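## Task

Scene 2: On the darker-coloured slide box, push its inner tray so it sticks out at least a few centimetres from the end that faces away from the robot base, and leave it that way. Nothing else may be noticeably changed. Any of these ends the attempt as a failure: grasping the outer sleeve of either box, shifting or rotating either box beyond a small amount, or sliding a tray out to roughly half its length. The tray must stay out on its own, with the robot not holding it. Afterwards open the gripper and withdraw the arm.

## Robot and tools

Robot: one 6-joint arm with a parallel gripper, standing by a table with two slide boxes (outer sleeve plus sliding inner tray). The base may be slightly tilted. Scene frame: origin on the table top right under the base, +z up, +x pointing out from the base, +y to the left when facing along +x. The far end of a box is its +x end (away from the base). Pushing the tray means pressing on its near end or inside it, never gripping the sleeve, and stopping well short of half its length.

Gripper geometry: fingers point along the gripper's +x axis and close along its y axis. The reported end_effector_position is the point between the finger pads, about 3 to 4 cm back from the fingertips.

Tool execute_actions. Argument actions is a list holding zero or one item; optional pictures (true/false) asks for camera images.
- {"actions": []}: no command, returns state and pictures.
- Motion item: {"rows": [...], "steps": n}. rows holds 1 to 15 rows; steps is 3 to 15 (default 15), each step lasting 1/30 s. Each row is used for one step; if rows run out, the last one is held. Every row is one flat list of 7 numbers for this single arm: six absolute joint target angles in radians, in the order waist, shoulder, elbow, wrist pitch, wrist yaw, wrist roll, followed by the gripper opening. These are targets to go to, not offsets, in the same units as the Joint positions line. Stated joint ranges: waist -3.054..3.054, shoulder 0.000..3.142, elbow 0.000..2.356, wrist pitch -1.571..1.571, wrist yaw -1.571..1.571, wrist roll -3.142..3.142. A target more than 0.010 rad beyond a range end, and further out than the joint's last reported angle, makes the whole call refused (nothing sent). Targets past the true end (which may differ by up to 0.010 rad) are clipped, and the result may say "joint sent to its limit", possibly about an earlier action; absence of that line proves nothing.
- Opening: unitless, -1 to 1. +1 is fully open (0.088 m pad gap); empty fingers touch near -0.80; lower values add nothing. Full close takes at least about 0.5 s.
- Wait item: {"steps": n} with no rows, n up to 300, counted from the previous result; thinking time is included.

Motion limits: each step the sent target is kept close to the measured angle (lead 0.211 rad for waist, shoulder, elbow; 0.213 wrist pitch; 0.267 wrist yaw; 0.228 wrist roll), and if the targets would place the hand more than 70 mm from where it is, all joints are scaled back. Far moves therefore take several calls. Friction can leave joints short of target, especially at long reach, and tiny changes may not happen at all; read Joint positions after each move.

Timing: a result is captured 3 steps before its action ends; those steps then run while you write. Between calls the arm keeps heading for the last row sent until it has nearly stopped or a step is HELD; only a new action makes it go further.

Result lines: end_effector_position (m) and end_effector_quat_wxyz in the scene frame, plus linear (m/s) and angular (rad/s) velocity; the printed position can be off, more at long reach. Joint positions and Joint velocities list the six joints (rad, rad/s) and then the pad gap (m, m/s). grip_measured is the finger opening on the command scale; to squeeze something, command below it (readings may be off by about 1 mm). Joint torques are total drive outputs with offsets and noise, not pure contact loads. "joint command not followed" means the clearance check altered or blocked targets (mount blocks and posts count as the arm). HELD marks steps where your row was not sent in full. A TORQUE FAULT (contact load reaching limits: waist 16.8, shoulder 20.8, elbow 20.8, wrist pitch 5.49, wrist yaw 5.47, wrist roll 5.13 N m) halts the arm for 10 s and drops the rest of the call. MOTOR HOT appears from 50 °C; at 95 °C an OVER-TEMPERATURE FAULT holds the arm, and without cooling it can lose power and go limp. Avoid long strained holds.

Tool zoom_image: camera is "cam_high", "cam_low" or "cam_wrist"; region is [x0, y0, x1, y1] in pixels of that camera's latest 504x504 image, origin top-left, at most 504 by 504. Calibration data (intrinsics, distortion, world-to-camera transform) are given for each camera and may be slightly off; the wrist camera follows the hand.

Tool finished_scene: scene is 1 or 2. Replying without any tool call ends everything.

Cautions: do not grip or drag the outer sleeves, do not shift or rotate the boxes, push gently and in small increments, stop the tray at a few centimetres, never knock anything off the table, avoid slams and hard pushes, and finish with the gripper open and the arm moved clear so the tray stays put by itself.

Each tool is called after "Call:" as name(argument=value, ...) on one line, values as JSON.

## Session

Call:
execute_actions(actions=[])

Scene clock: 0.00 s of 3750.00 s.
end_effector_position=(+0.5078, -0.0109, +0.2638) grip_measured=+0.821 end_effector_quat_wxyz=(+0.839, +0.445, +0.235, -0.205) end_effector_velocity=(+0.000, -0.001, +0.002) end_effector_angular_velocity=(-0.014, -0.008, +0.003)
Joint positions: [-0.582  1.147  0.996  0.212 -0.697  1.537  0.079]
Joint velocities: [-0.002 -0.002 -0.002  0.007  0.007 -0.007 -0.   ]
Joint torques (N m, as the arm reports them, + toward a larger angle): no reading
Motor temperatures (°C, as the motors report them): [23 22 21 22 23 22]
Heat: hottest waist 23 °C (+0.0 °C/min).
camera_calibration (this result's frames):
cam_wrist: T_world_to_cam=[[-0.566338, -0.503794, -0.652267, 0.461245], [-0.491428, 0.841761, -0.223466, 0.335108], [0.661634, 0.193985, -0.7243, -0.0643783], [0, 0, 0, 1]] pos_world=[0.468497, -0.0372193, 0.329111]

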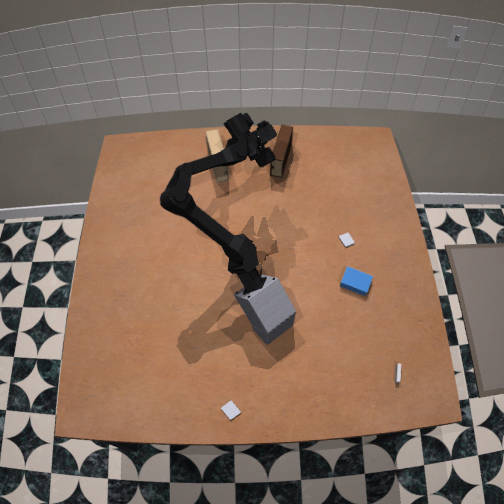

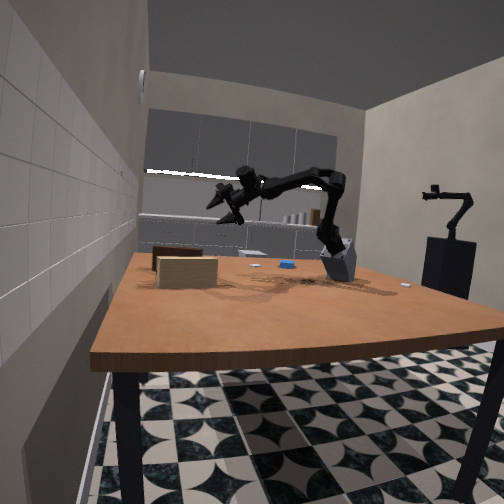

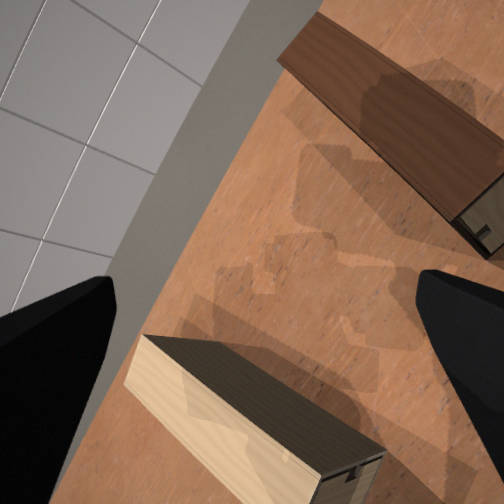

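Call:
execute_actions(actions=[{"rows":[[-0.4,1.2,0.7,0.9,-0.3,0.9,-1]]}])

Call:
execute_actions(actions=[{"rows":[[-0.1,1.45,0.6,1.2,0.042,0.645,-1]]}])

Call:
execute_actions(actions=[{"rows":[[-0.1,1.78,0.6,1.5,0.042,0.645,-1]]}])

Call:
execute_actions(actions=[{"rows":[[-0.095,1.89,0.64,1.49,0.048,0.645,-1]]}], pictures=true)

Scene clock: 0.80 s of 3750.00 s.
end_effector_position=(+0.5063, -0.0176, +0.2402) grip_measured=-0.594 end_effector_quat_wxyz=(+0.980, +0.118, +0.126, -0.095) end_effector_velocity=(+0.049, +0.118, +0.133) end_effector_angular_velocity=(-0.591, -0.464, +0.593)
Joint positions: [-0.407  1.202  0.706  0.846 -0.312  0.94   0.01 ]
Joint velocities: [ 0.027 -0.115  0.027  0.593  0.066 -0.432 -0.175]
Joint torques (N m, as the arm reports them, + toward a larger angle): [-2.88 -3.51  3.09  0.79  0.7  -0.12]
Motor temperatures (°C, as the motors report them): [23 22 21 22 23 22]
Heat: hottest waist 23 °C (+0.0 °C/min).
Steps of this call (steps 1 to 12: nothing new was sent; steps 13 to 24: the first 12 steps of this action). Readings (joint positions):
13: [-0.561 1.149 0.969 0.267 -0.635 1.492]
14: [-0.520 1.150 0.928 0.332 -0.563 1.427]
16: [-0.452 1.159 0.831 0.447 -0.441 1.300]
20: [-0.413 1.206 0.713 0.665 -0.338 1.052]
24: the state above

Scene clock: 1.30 s of 3750.00 s.
end_effector_position=(+0.4981, -0.0076, +0.1509) grip_measured=-0.812 end_effector_quat_wxyz=(+0.989, +0.022, +0.107, -0.100) end_effector_velocity=(+0.005, +0.012, +0.020) end_effector_angular_velocity=(-0.086, -0.116, +0.029)
Joint positions: [-0.109  1.44   0.601  1.195  0.03   0.654  0.   ]
Joint velocities: [ 0.032  0.002 -0.007  0.125  0.095 -0.081  0.   ]
Joint torques (N m, as the arm reports them, + toward a larger angle): [-2.96 -4.64  2.46  1.11  0.66 -0.07]
Motor temperatures (°C, as the motors report them): [23 22 21 22 23 22]
Heat: hottest waist 23 °C (+0.0 °C/min).
Steps of this call (steps 1 to 3: the last 3 steps of your previous action; steps 4 to 15: the first 12 steps of this action). Readings (joint positions):
4: [-0.382 1.220 0.696 0.927 -0.248 0.874]
5: [-0.340 1.251 0.686 0.986 -0.186 0.821]
7: [-0.244 1.327 0.662 1.073 -0.088 0.744]
11: [-0.125 1.431 0.607 1.158 0.001 0.672]
15: the state above

Scene clock: 1.80 s of 3750.00 s.
end_effector_position=(+0.4807, -0.0486, +0.0900) grip_measured=-0.812 end_effector_quat_wxyz=(+0.987, +0.020, +0.119, -0.110) end_effector_velocity=(+0.012, +0.013, +0.015) end_effector_angular_velocity=(-0.003, -0.076, +0.066)
Joint positions: [-0.104  1.767  0.596  1.496  0.038  0.648  0.   ]
Joint velocities: [ 0.002  0.002  0.022  0.081 -0.007 -0.007  0.   ]
Joint torques (N m, as the arm reports them, + toward a larger angle): [-3.63 -4.39  1.29  1.2   0.64 -0.11]
Motor temperatures (°C, as the motors report them): [23 22 21 22 23 22]
Heat: hottest waist 23 °C (+0.0 °C/min).
Steps of this call (steps 1 to 3: the last 3 steps of your previous action; steps 4 to 15: the first 12 steps of this action). Readings (joint positions):
4: [-0.106 1.471 0.601 1.256 0.037 0.650]
5: [-0.105 1.515 0.606 1.329 0.037 0.649]
7: [-0.105 1.616 0.611 1.411 0.037 0.648]
11: [-0.104 1.754 0.598 1.466 0.038 0.648]
15: the state above

Scene clock: 2.30 s of 3750.00 s.
end_effector_position=(+0.4748, -0.0690, +0.0583) grip_measured=-0.812 end_effector_quat_wxyz=(+0.980, +0.019, +0.149, -0.133) end_effector_velocity=(+0.005, +0.003, +0.004) end_effector_angular_velocity=(-0.005, -0.014, +0.019)
Joint positions: [-0.1    1.877  0.635  1.49   0.044  0.648  0.   ]
Joint velocities: [-0.002 -0.002  0.012  0.007 -0.007 -0.007  0.   ]
Joint torques (N m, as the arm reports them, + toward a larger angle): [-3.92 -4.27  1.08  1.4   0.66 -0.08]
Motor temperatures (°C, as the motors report them): [23 22 21 22 23 22]
Heat: hottest waist 23 °C (+0.0 °C/min).
Steps of this call (steps 1 to 3: the last 3 steps of your previous action; steps 4 to 15: the first 12 steps of this action). Readings (joint positions):
4: [-0.104 1.782 0.604 1.503 0.040 0.648]
5: [-0.103 1.802 0.617 1.504 0.042 0.648]
7: [-0.101 1.842 0.631 1.492 0.043 0.648]
11: [-0.100 1.876 0.632 1.489 0.044 0.648]
15: the state above
camera_calibration (this result's frames):
cam_wrist: T_world_to_cam=[[-0.282638, -0.95917, -0.0103873, 0.0756898], [-0.609283, 0.18788, -0.770373, 0.364577], [0.740871, -0.211408, -0.637509, -0.250848], [0, 0, 0, 1]] pos_world=[0.429369, -0.0489285, 0.121729]

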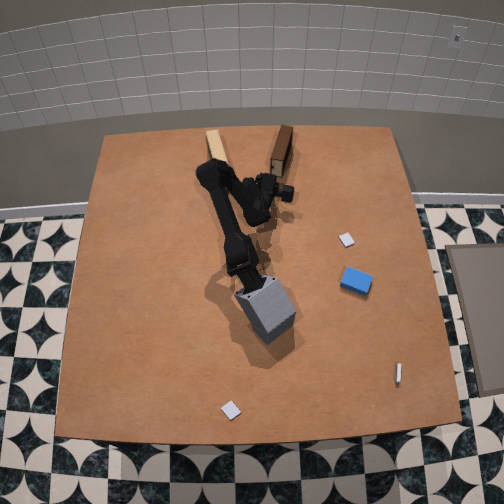

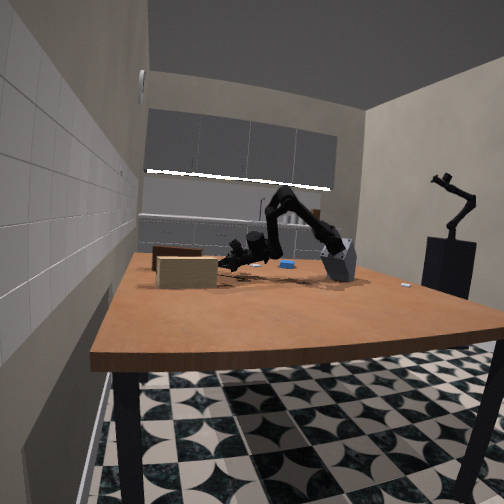

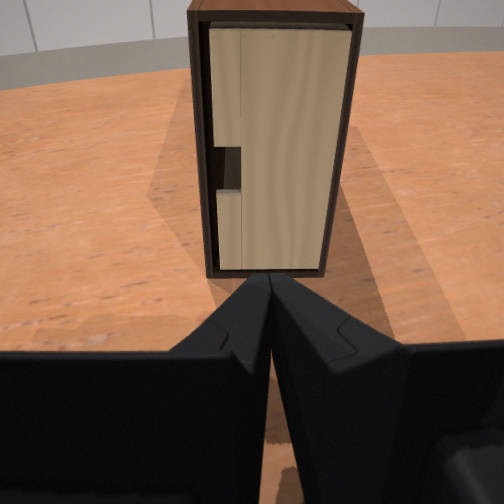

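Call:
execute_actions(actions=[{"rows":[[-0.11,1.91,0.76,1.39,0.03,0.645,-1]]}])

Call:
execute_actions(actions=[{"rows":[[-0.125,1.93,0.846,1.324,0.019,0.645,-1]]}], pictures=true)

Scene clock: 2.83 s of 3750.00 s.
end_effector_position=(+0.5032, -0.0733, +0.0568) grip_measured=-0.812 end_effector_quat_wxyz=(+0.980, +0.018, +0.147, -0.131) end_effector_velocity=(+0.001, -0.001, -0.001) end_effector_angular_velocity=(+0.008, +0.003, +0.000)
Joint positions: [-0.108  1.895  0.753  1.394  0.035  0.648  0.   ]
Joint velocities: [-0.002  0.002  0.007 -0.007 -0.007  0.007  0.   ]
Joint torques (N m, as the arm reports them, + toward a larger angle): [-4.82 -4.52  1.76  1.12  0.26 -0.08]
Motor temperatures (°C, as the motors report them): [23 23 21 22 23 22]
Heat: hottest waist 23 °C (+0.0 °C/min).
Steps of this call (steps 1 to 3: the last 3 steps of your previous action; step 4: the robot went on to your last target; steps 5 to 16: the first 12 steps of this action). Readings (joint positions):
5: [-0.100 1.879 0.653 1.470 0.045 0.648]
6: [-0.102 1.885 0.681 1.440 0.044 0.648]
8: [-0.105 1.894 0.726 1.418 0.039 0.648]
12: [-0.108 1.895 0.752 1.399 0.036 0.648]
16: the state above

Scene clock: 3.33 s of 3750.00 s.
end_effector_position=(+0.5228, -0.0801, +0.0579) grip_measured=-0.812 end_effector_quat_wxyz=(+0.980, +0.016, +0.146, -0.133) end_effector_velocity=(-0.004, -0.006, -0.009) end_effector_angular_velocity=(-0.004, +0.047, -0.023)
Joint positions: [-0.124  1.913  0.839  1.327  0.024  0.648  0.   ]
Joint velocities: [-0.002  0.002  0.002 -0.051 -0.007 -0.007  0.   ]
Joint torques (N m, as the arm reports them, + toward a larger angle): [-5.06 -4.6   2.05  1.21  0.28 -0.08]
Motor temperatures (°C, as the motors report them): [23 23 21 22 23 22]
Heat: hottest waist 23 °C (+0.0 °C/min).
Steps of this call (steps 1 to 3: the last 3 steps of your previous action; steps 4 to 15: the first 12 steps of this action). Readings (joint positions):
4: [-0.110 1.897 0.767 1.378 0.031 0.648]
5: [-0.113 1.903 0.788 1.358 0.029 0.648]
7: [-0.120 1.912 0.820 1.343 0.027 0.648]
11: [-0.124 1.912 0.838 1.332 0.024 0.648]
15: the state above
camera_calibration (this result's frames):
cam_wrist: T_world_to_cam=[[-0.280531, -0.959833, -0.00488539, 0.0771015], [-0.606236, 0.181126, -0.774384, 0.393729], [0.744164, -0.214277, -0.632697, -0.291242], [0, 0, 0, 1]] pos_world=[0.477054, -0.0597166, 0.121007]

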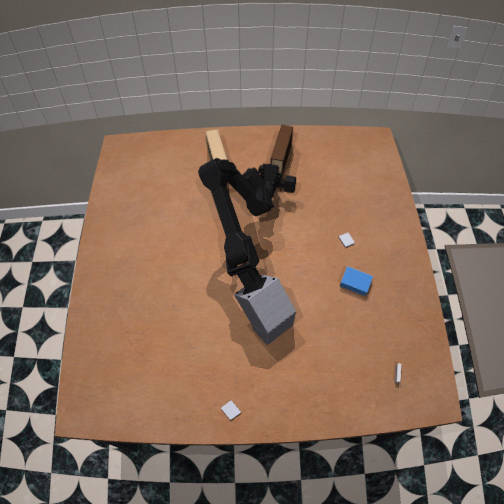

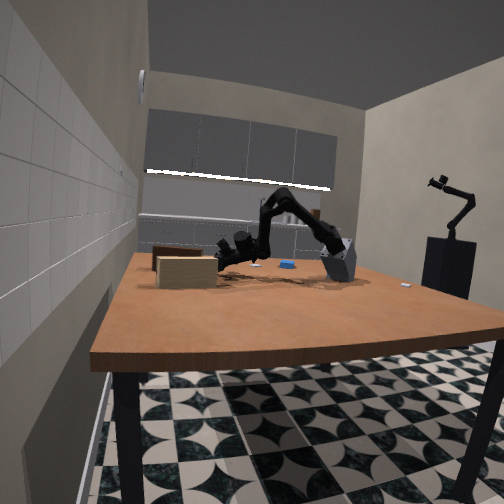

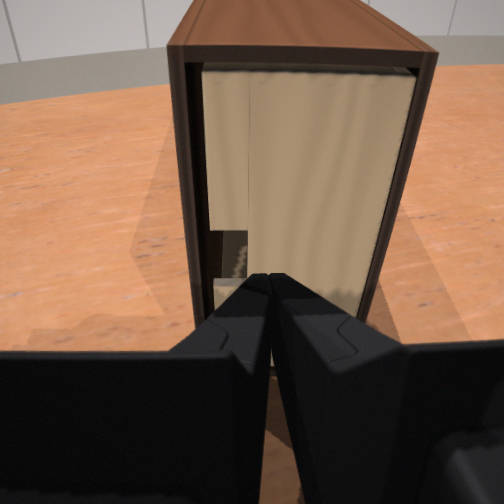

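Call:
execute_actions(actions=[{"rows":[[-0.14,1.935,0.85,1.322,0.019,0.645,-1],[-0.14,1.935,0.85,1.322,0.019,0.645,-1],[-0.14,1.935,0.85,1.322,0.019,0.645,-1],[-0.14,1.935,0.85,1.322,0.019,0.645,-1],[-0.143,1.94,0.89,1.292,0.015,0.645,-1],[-0.143,1.94,0.89,1.292,0.015,0.645,-1],[-0.143,1.94,0.89,1.292,0.015,0.645,-1],[-0.148,1.956,0.935,1.26,0.009,0.645,-1]]}])

Call:
execute_actions(actions=[{"steps":8}], pictures=true)

Scene clock: 3.87 s of 3750.00 s.
end_effector_position=(+0.5406, -0.0898, +0.0613) grip_measured=-0.812 end_effector_quat_wxyz=(+0.980, +0.012, +0.142, -0.136) end_effector_velocity=(+0.028, -0.001, +0.005) end_effector_angular_velocity=(-0.006, -0.006, +0.021)
Joint positions: [-0.146  1.936  0.921  1.27   0.014  0.648  0.   ]
Joint velocities: [-0.012  0.017  0.115 -0.081 -0.022 -0.007  0.   ]
Joint torques (N m, as the arm reports them, + toward a larger angle): [-5.43 -4.84  1.95  1.19  0.34 -0.09]
Motor temperatures (°C, as the motors report them): [23 23 21 23 23 22]
Heat: hottest waist 23 °C (+0.0 °C/min).
Steps of this call (steps 1 to 3: the last 3 steps of your previous action; step 4: the robot went on to your last target; steps 5 to 16: the first 12 steps of this action). Readings (joint positions):
5: [-0.126 1.914 0.841 1.326 0.022 0.648]
6: [-0.128 1.915 0.842 1.326 0.021 0.648]
8: [-0.134 1.917 0.843 1.325 0.021 0.648]
12: [-0.142 1.926 0.880 1.295 0.019 0.648]
16: the state above

Scene clock: 4.13 s of 3750.00 s.
end_effector_position=(+0.5424, -0.0902, +0.0615) grip_measured=-0.812 end_effector_quat_wxyz=(+0.980, +0.012, +0.142, -0.136) end_effector_velocity=(+0.001, -0.000, +0.000) end_effector_angular_velocity=(-0.003, +0.012, +0.012)
Joint positions: [-0.147  1.937  0.929  1.264  0.014  0.648  0.   ]
Joint velocities: [-0.007 -0.002  0.002 -0.007 -0.022 -0.007  0.   ]
Joint torques (N m, as the arm reports them, + toward a larger angle): [-5.42 -4.79  2.36  1.1   0.28 -0.09]
Motor temperatures (°C, as the motors report them): [23 23 21 23 23 22]
Heat: hottest waist 23 °C (+0.0 °C/min).
Kept back: nothing.
Steps of this call (steps 1 to 3: the last 3 steps of your previous action; steps 4 to 8: the robot went on to your last target). Readings (joint positions):
1: [-0.146 1.936 0.923 1.268 0.014 0.648]
2: [-0.147 1.936 0.925 1.267 0.014 0.648]
4: [-0.147 1.937 0.927 1.265 0.014 0.648]
8: the state above
camera_calibration (this result's frames):
cam_wrist: T_world_to_cam=[[-0.286456, -0.95809, 0.00272023, 0.0758621], [-0.600122, 0.177213, -0.780032, 0.406885], [0.746858, -0.225077, -0.625734, -0.308583], [0, 0, 0, 1]] pos_world=[0.496379, -0.0688776, 0.124086]

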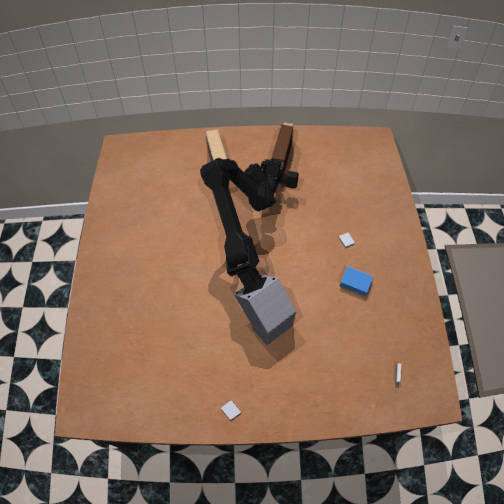

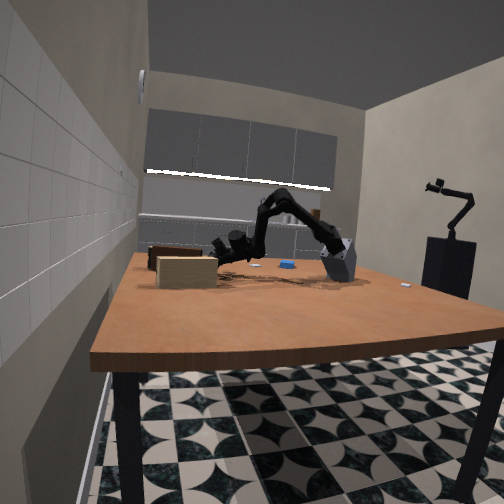

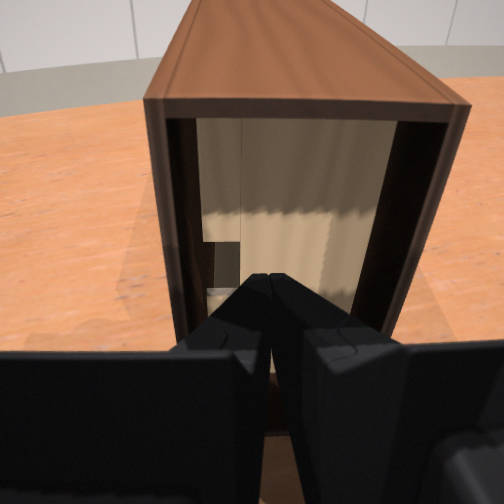

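Call:
execute_actions(actions=[{"rows":[[-0.16,1.96,0.935,1.26,0.009,0.645,-1],[-0.16,1.96,0.935,1.26,0.009,0.645,-1],[-0.16,1.96,0.935,1.26,0.009,0.645,-1],[-0.164,1.975,0.99,1.22,0.004,0.645,-1]]}])

Call:
execute_actions(actions=[{"steps":6}], pictures=true)

Call:
zoom_image(camera="cam_low", region=[130, 220, 250, 300])

Scene clock: 4.63 s of 3750.00 s.
end_effector_position=(+0.5525, -0.0991, +0.0625) grip_measured=-0.812 end_effector_quat_wxyz=(+0.980, +0.009, +0.142, -0.142) end_effector_velocity=(+0.006, +0.003, +0.001) end_effector_angular_velocity=(+0.014, +0.007, +0.014)
Joint positions: [-0.163  1.957  0.982  1.224  0.008  0.648  0.   ]
Joint velocities: [-0.002 -0.002  0.022 -0.022 -0.022  0.007  0.   ]
Joint torques (N m, as the arm reports them, + toward a larger angle): [-5.67 -5.08  2.44  1.24  0.32 -0.08]
Motor temperatures (°C, as the motors report them): [23 23 21 23 23 22]
Heat: hottest waist 23 °C (+0.0 °C/min).
Steps of this call (steps 1 to 3: the robot went on to your last target; steps 4 to 15: the first 12 steps of this action). Readings (joint positions):
4: [-0.148 1.938 0.929 1.263 0.012 0.648]
5: [-0.150 1.939 0.930 1.263 0.011 0.648]
7: [-0.155 1.943 0.937 1.254 0.011 0.648]
11: [-0.162 1.956 0.975 1.229 0.009 0.648]
15: the state above

Scene clock: 4.83 s of 3750.00 s.
end_effector_position=(+0.5529, -0.0990, +0.0626) grip_measured=-0.812 end_effector_quat_wxyz=(+0.980, +0.009, +0.142, -0.142) end_effector_velocity=(-0.002, -0.004, -0.002) end_effector_angular_velocity=(-0.010, +0.015, -0.018)
Joint positions: [-0.163  1.957  0.983  1.223  0.008  0.648  0.   ]
Joint velocities: [-0.002 -0.002 -0.002 -0.022  0.007 -0.007  0.   ]
Joint torques (N m, as the arm reports them, + toward a larger angle): [-5.67 -4.97  2.47  1.12  0.32 -0.08]
Motor temperatures (°C, as the motors report them): [23 23 21 23 23 22]
Heat: hottest waist 23 °C (+0.0 °C/min).
Kept back: nothing.
Steps of this call (steps 1 to 3: the last 3 steps of your previous action; steps 4 to 6: the robot went on to your last target). Readings (joint positions):
1: [-0.163 1.957 0.982 1.223 0.008 0.648]
2: [-0.163 1.957 0.983 1.223 0.008 0.648]
4: [-0.163 1.957 0.983 1.223 0.008 0.648]
6: the state above
camera_calibration (this result's frames):
cam_wrist: T_world_to_cam=[[-0.296072, -0.955114, 0.0099015, 0.0755576], [-0.599159, 0.177637, -0.780675, 0.415188], [0.743875, -0.237068, -0.624859, -0.317244], [0, 0, 0, 1]] pos_world=[0.507124, -0.0767952, 0.125146]

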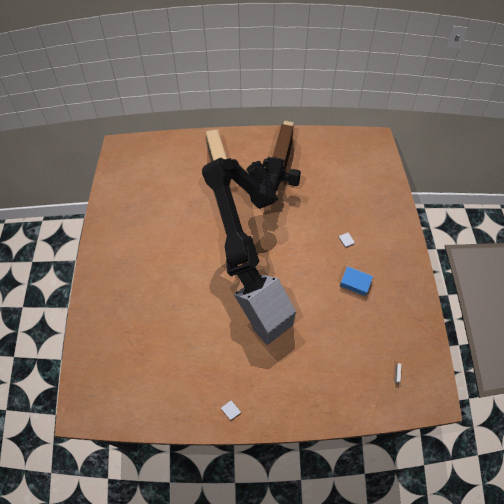

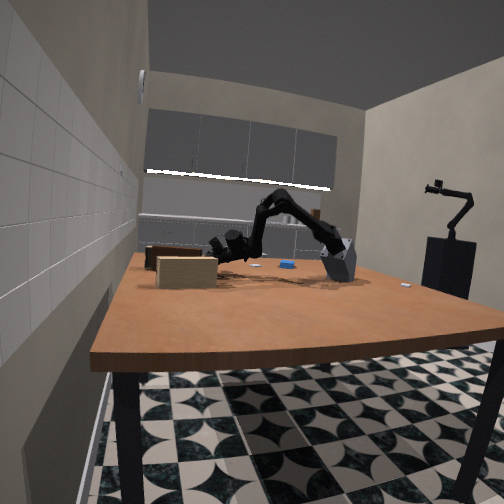

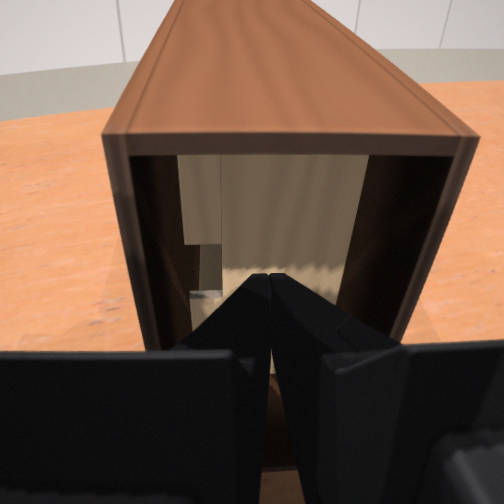

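Region (130, 220, 250, 300) of cam_low's 504x504 image, scaled by 4.200, with more detail than that image has.

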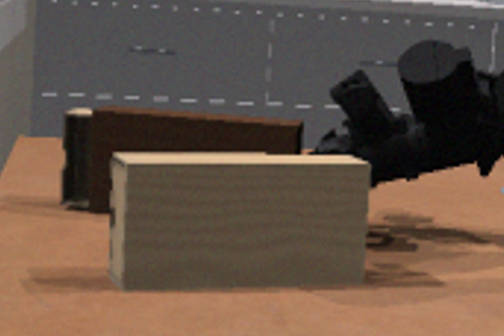

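Call:
execute_actions(actions=[{"rows":[[-0.166,1.982,1.02,1.198,0.002,0.645,-1]]}], pictures=true)

Call:
execute_actions(actions=[{"rows":[[-0.14,1.91,0.85,1.32,0.02,0.645,-1]]}])

Call:
execute_actions(actions=[{"rows":[[-0.1,1.8,0.58,1.49,0.045,0.645,-1]]}])

Call:
execute_actions(actions=[{"rows":[[-0.05,1.45,0.5,1.3,0.045,0.645,-1]]}], pictures=true)

Call:
zoom_image(camera="cam_low", region=[130, 220, 250, 300])

Scene clock: 5.43 s of 3750.00 s.
end_effector_position=(+0.5593, -0.1002, +0.0628) grip_measured=-0.812 end_effector_quat_wxyz=(+0.980, +0.009, +0.142, -0.142) end_effector_velocity=(-0.000, +0.000, -0.004) end_effector_angular_velocity=(-0.002, +0.021, -0.001)
Joint positions: [-0.165  1.964  1.013  1.2    0.006  0.648  0.   ]
Joint velocities: [ 0.002 -0.002  0.002 -0.022 -0.007 -0.007  0.   ]
Joint torques (N m, as the arm reports them, + toward a larger angle): [-5.77 -5.07  2.55  1.22  0.33 -0.09]
Motor temperatures (°C, as the motors report them): [23 23 21 23 23 22]
Heat: hottest waist 23 °C (+0.0 °C/min).
Steps of this call (steps 1 to 6: the robot went on to your last target; steps 7 to 18: the first 12 steps of this action). Readings (joint positions):
7: [-0.163 1.958 0.988 1.218 0.008 0.648]
8: [-0.164 1.960 0.995 1.211 0.008 0.648]
10: [-0.165 1.963 1.006 1.205 0.007 0.648]
14: [-0.165 1.964 1.012 1.201 0.006 0.648]
18: the state above
camera_calibration (this result's frames):
cam_wrist: T_world_to_cam=[[-0.296114, -0.955096, 0.010411, 0.0762925], [-0.599512, 0.177363, -0.780466, 0.419458], [0.743574, -0.237348, -0.625111, -0.322036], [0, 0, 0, 1]] pos_world=[0.513519, -0.0779641, 0.12527]

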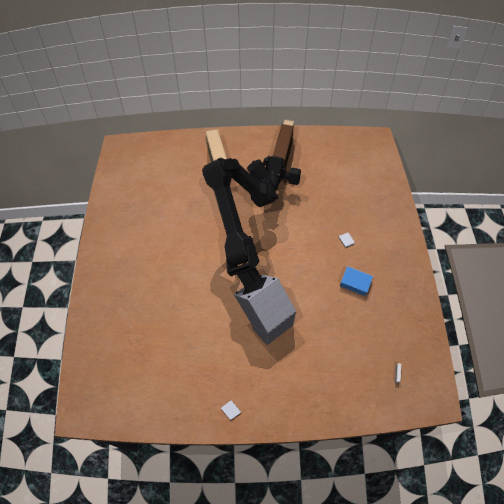

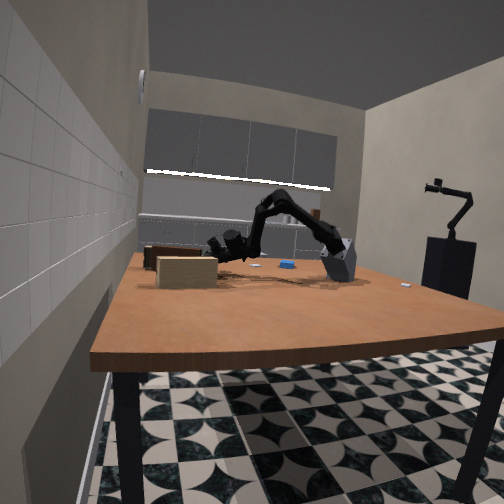

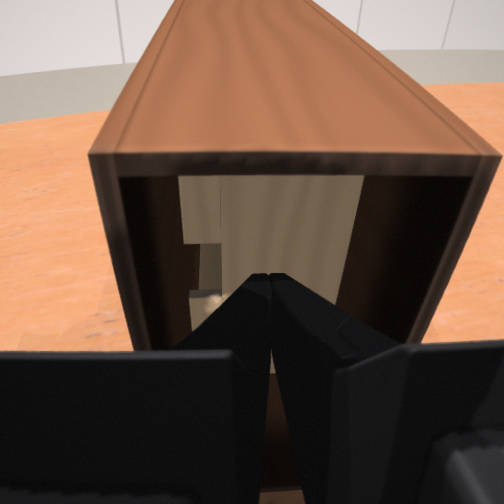

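Scene clock: 5.93 s of 3750.00 s.
end_effector_position=(+0.5261, -0.0886, +0.0610) grip_measured=-0.812 end_effector_quat_wxyz=(+0.980, +0.012, +0.144, -0.137) end_effector_velocity=(+0.008, +0.015, +0.018) end_effector_angular_velocity=(-0.005, -0.043, +0.045)
Joint positions: [-0.144  1.924  0.859  1.318  0.016  0.648  0.   ]
Joint velocities: [ 0.002 -0.046 -0.007  0.022 -0.007 -0.007  0.   ]
Joint torques (N m, as the arm reports them, + toward a larger angle): [-4.77 -7.21  0.54  1.4   0.68 -0.09]
Motor temperatures (°C, as the motors report them): [23 23 21 23 23 22]
Heat: hottest waist 23 °C (+0.0 °C/min).
Steps of this call (steps 1 to 3: the last 3 steps of your previous action; steps 4 to 15: the first 12 steps of this action). Readings (joint positions):
4: [-0.164 1.961 0.991 1.226 0.006 0.648]
5: [-0.160 1.950 0.955 1.260 0.008 0.648]
7: [-0.152 1.933 0.898 1.288 0.012 0.648]
11: [-0.144 1.930 0.862 1.310 0.015 0.648]
15: the state above

Scene clock: 6.43 s of 3750.00 s.
end_effector_position=(+0.4701, -0.0612, +0.0720) grip_measured=-0.812 end_effector_quat_wxyz=(+0.981, +0.019, +0.143, -0.129) end_effector_velocity=(+0.000, +0.010, +0.014) end_effector_angular_velocity=(-0.006, -0.034, +0.032)
Joint positions: [-0.104  1.814  0.589  1.487  0.041  0.648  0.   ]
Joint velocities: [-0.002 -0.037 -0.027  0.037 -0.007 -0.007  0.   ]
Joint torques (N m, as the arm reports them, + toward a larger angle): [-3.75 -6.43  0.11  1.42  0.64 -0.08]
Motor temperatures (°C, as the motors report them): [23 23 21 23 23 22]
Heat: hottest waist 23 °C (+0.0 °C/min).
Steps of this call (steps 1 to 3: the last 3 steps of your previous action; steps 4 to 15: the first 12 steps of this action). Readings (joint positions):
4: [-0.141 1.907 0.828 1.351 0.024 0.648]
5: [-0.133 1.883 0.772 1.400 0.031 0.648]
7: [-0.115 1.833 0.669 1.450 0.034 0.648]
11: [-0.104 1.817 0.600 1.476 0.039 0.648]
15: the state above

Scene clock: 6.93 s of 3750.00 s.
end_effector_position=(+0.4750, +0.0012, +0.1313) grip_measured=-0.812 end_effector_quat_wxyz=(+0.988, +0.031, +0.118, -0.089) end_effector_velocity=(-0.019, -0.009, -0.020) end_effector_angular_velocity=(+0.010, +0.086, -0.043)
Joint positions: [-0.055  1.462  0.509  1.304  0.048  0.648  0.   ]
Joint velocities: [ 0.007 -0.007 -0.051 -0.051 -0.007  0.007  0.   ]
Joint torques (N m, as the arm reports them, + toward a larger angle): [-2.62 -5.88  1.31  1.42  0.35 -0.09]
Motor temperatures (°C, as the motors report them): [24 23 21 23 23 22]
Heat: hottest waist 24 °C (+8.7 °C/min).
Steps of this call (steps 1 to 3: the last 3 steps of your previous action; steps 4 to 15: the first 12 steps of this action). Readings (joint positions):
4: [-0.099 1.779 0.575 1.437 0.045 0.648]
5: [-0.088 1.730 0.551 1.385 0.046 0.648]
7: [-0.066 1.624 0.515 1.346 0.046 0.648]
11: [-0.055 1.478 0.511 1.324 0.048 0.648]
15: the state above
camera_calibration (this result's frames):
cam_wrist: T_world_to_cam=[[-0.19939, -0.978456, -0.0535448, 0.109966], [-0.570601, 0.160352, -0.80542, 0.394004], [0.796654, -0.13004, -0.590281, -0.222401], [0, 0, 0, 1]] pos_world=[0.423922, 0.0154963, 0.191948]

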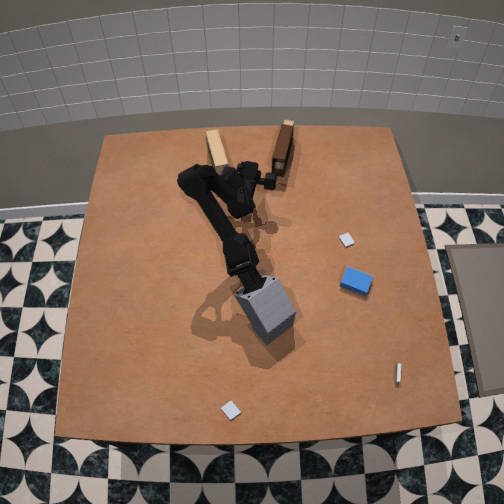

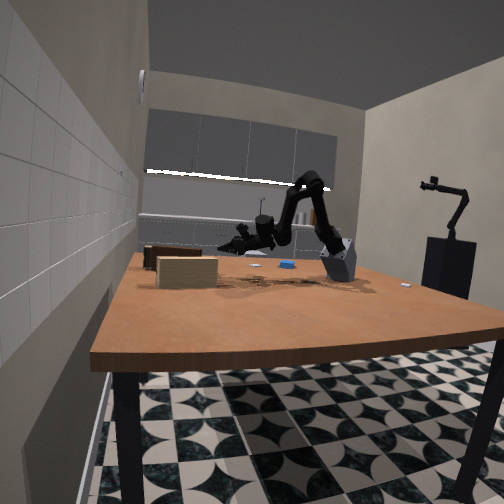

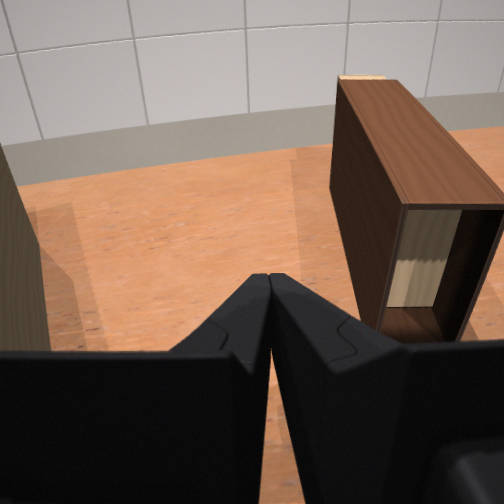

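Region (130, 220, 250, 300) of cam_low's 504x504 image, scaled by 4.200, with more detail than that image has.

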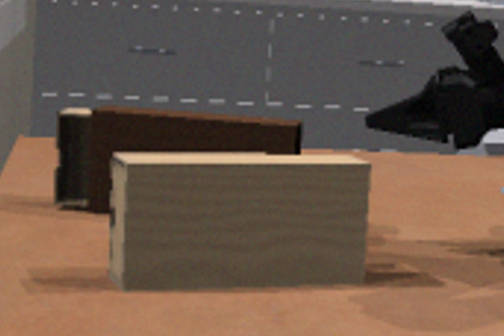

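Call:
finished_scene(scene=2)

The scene is finished: the task was done.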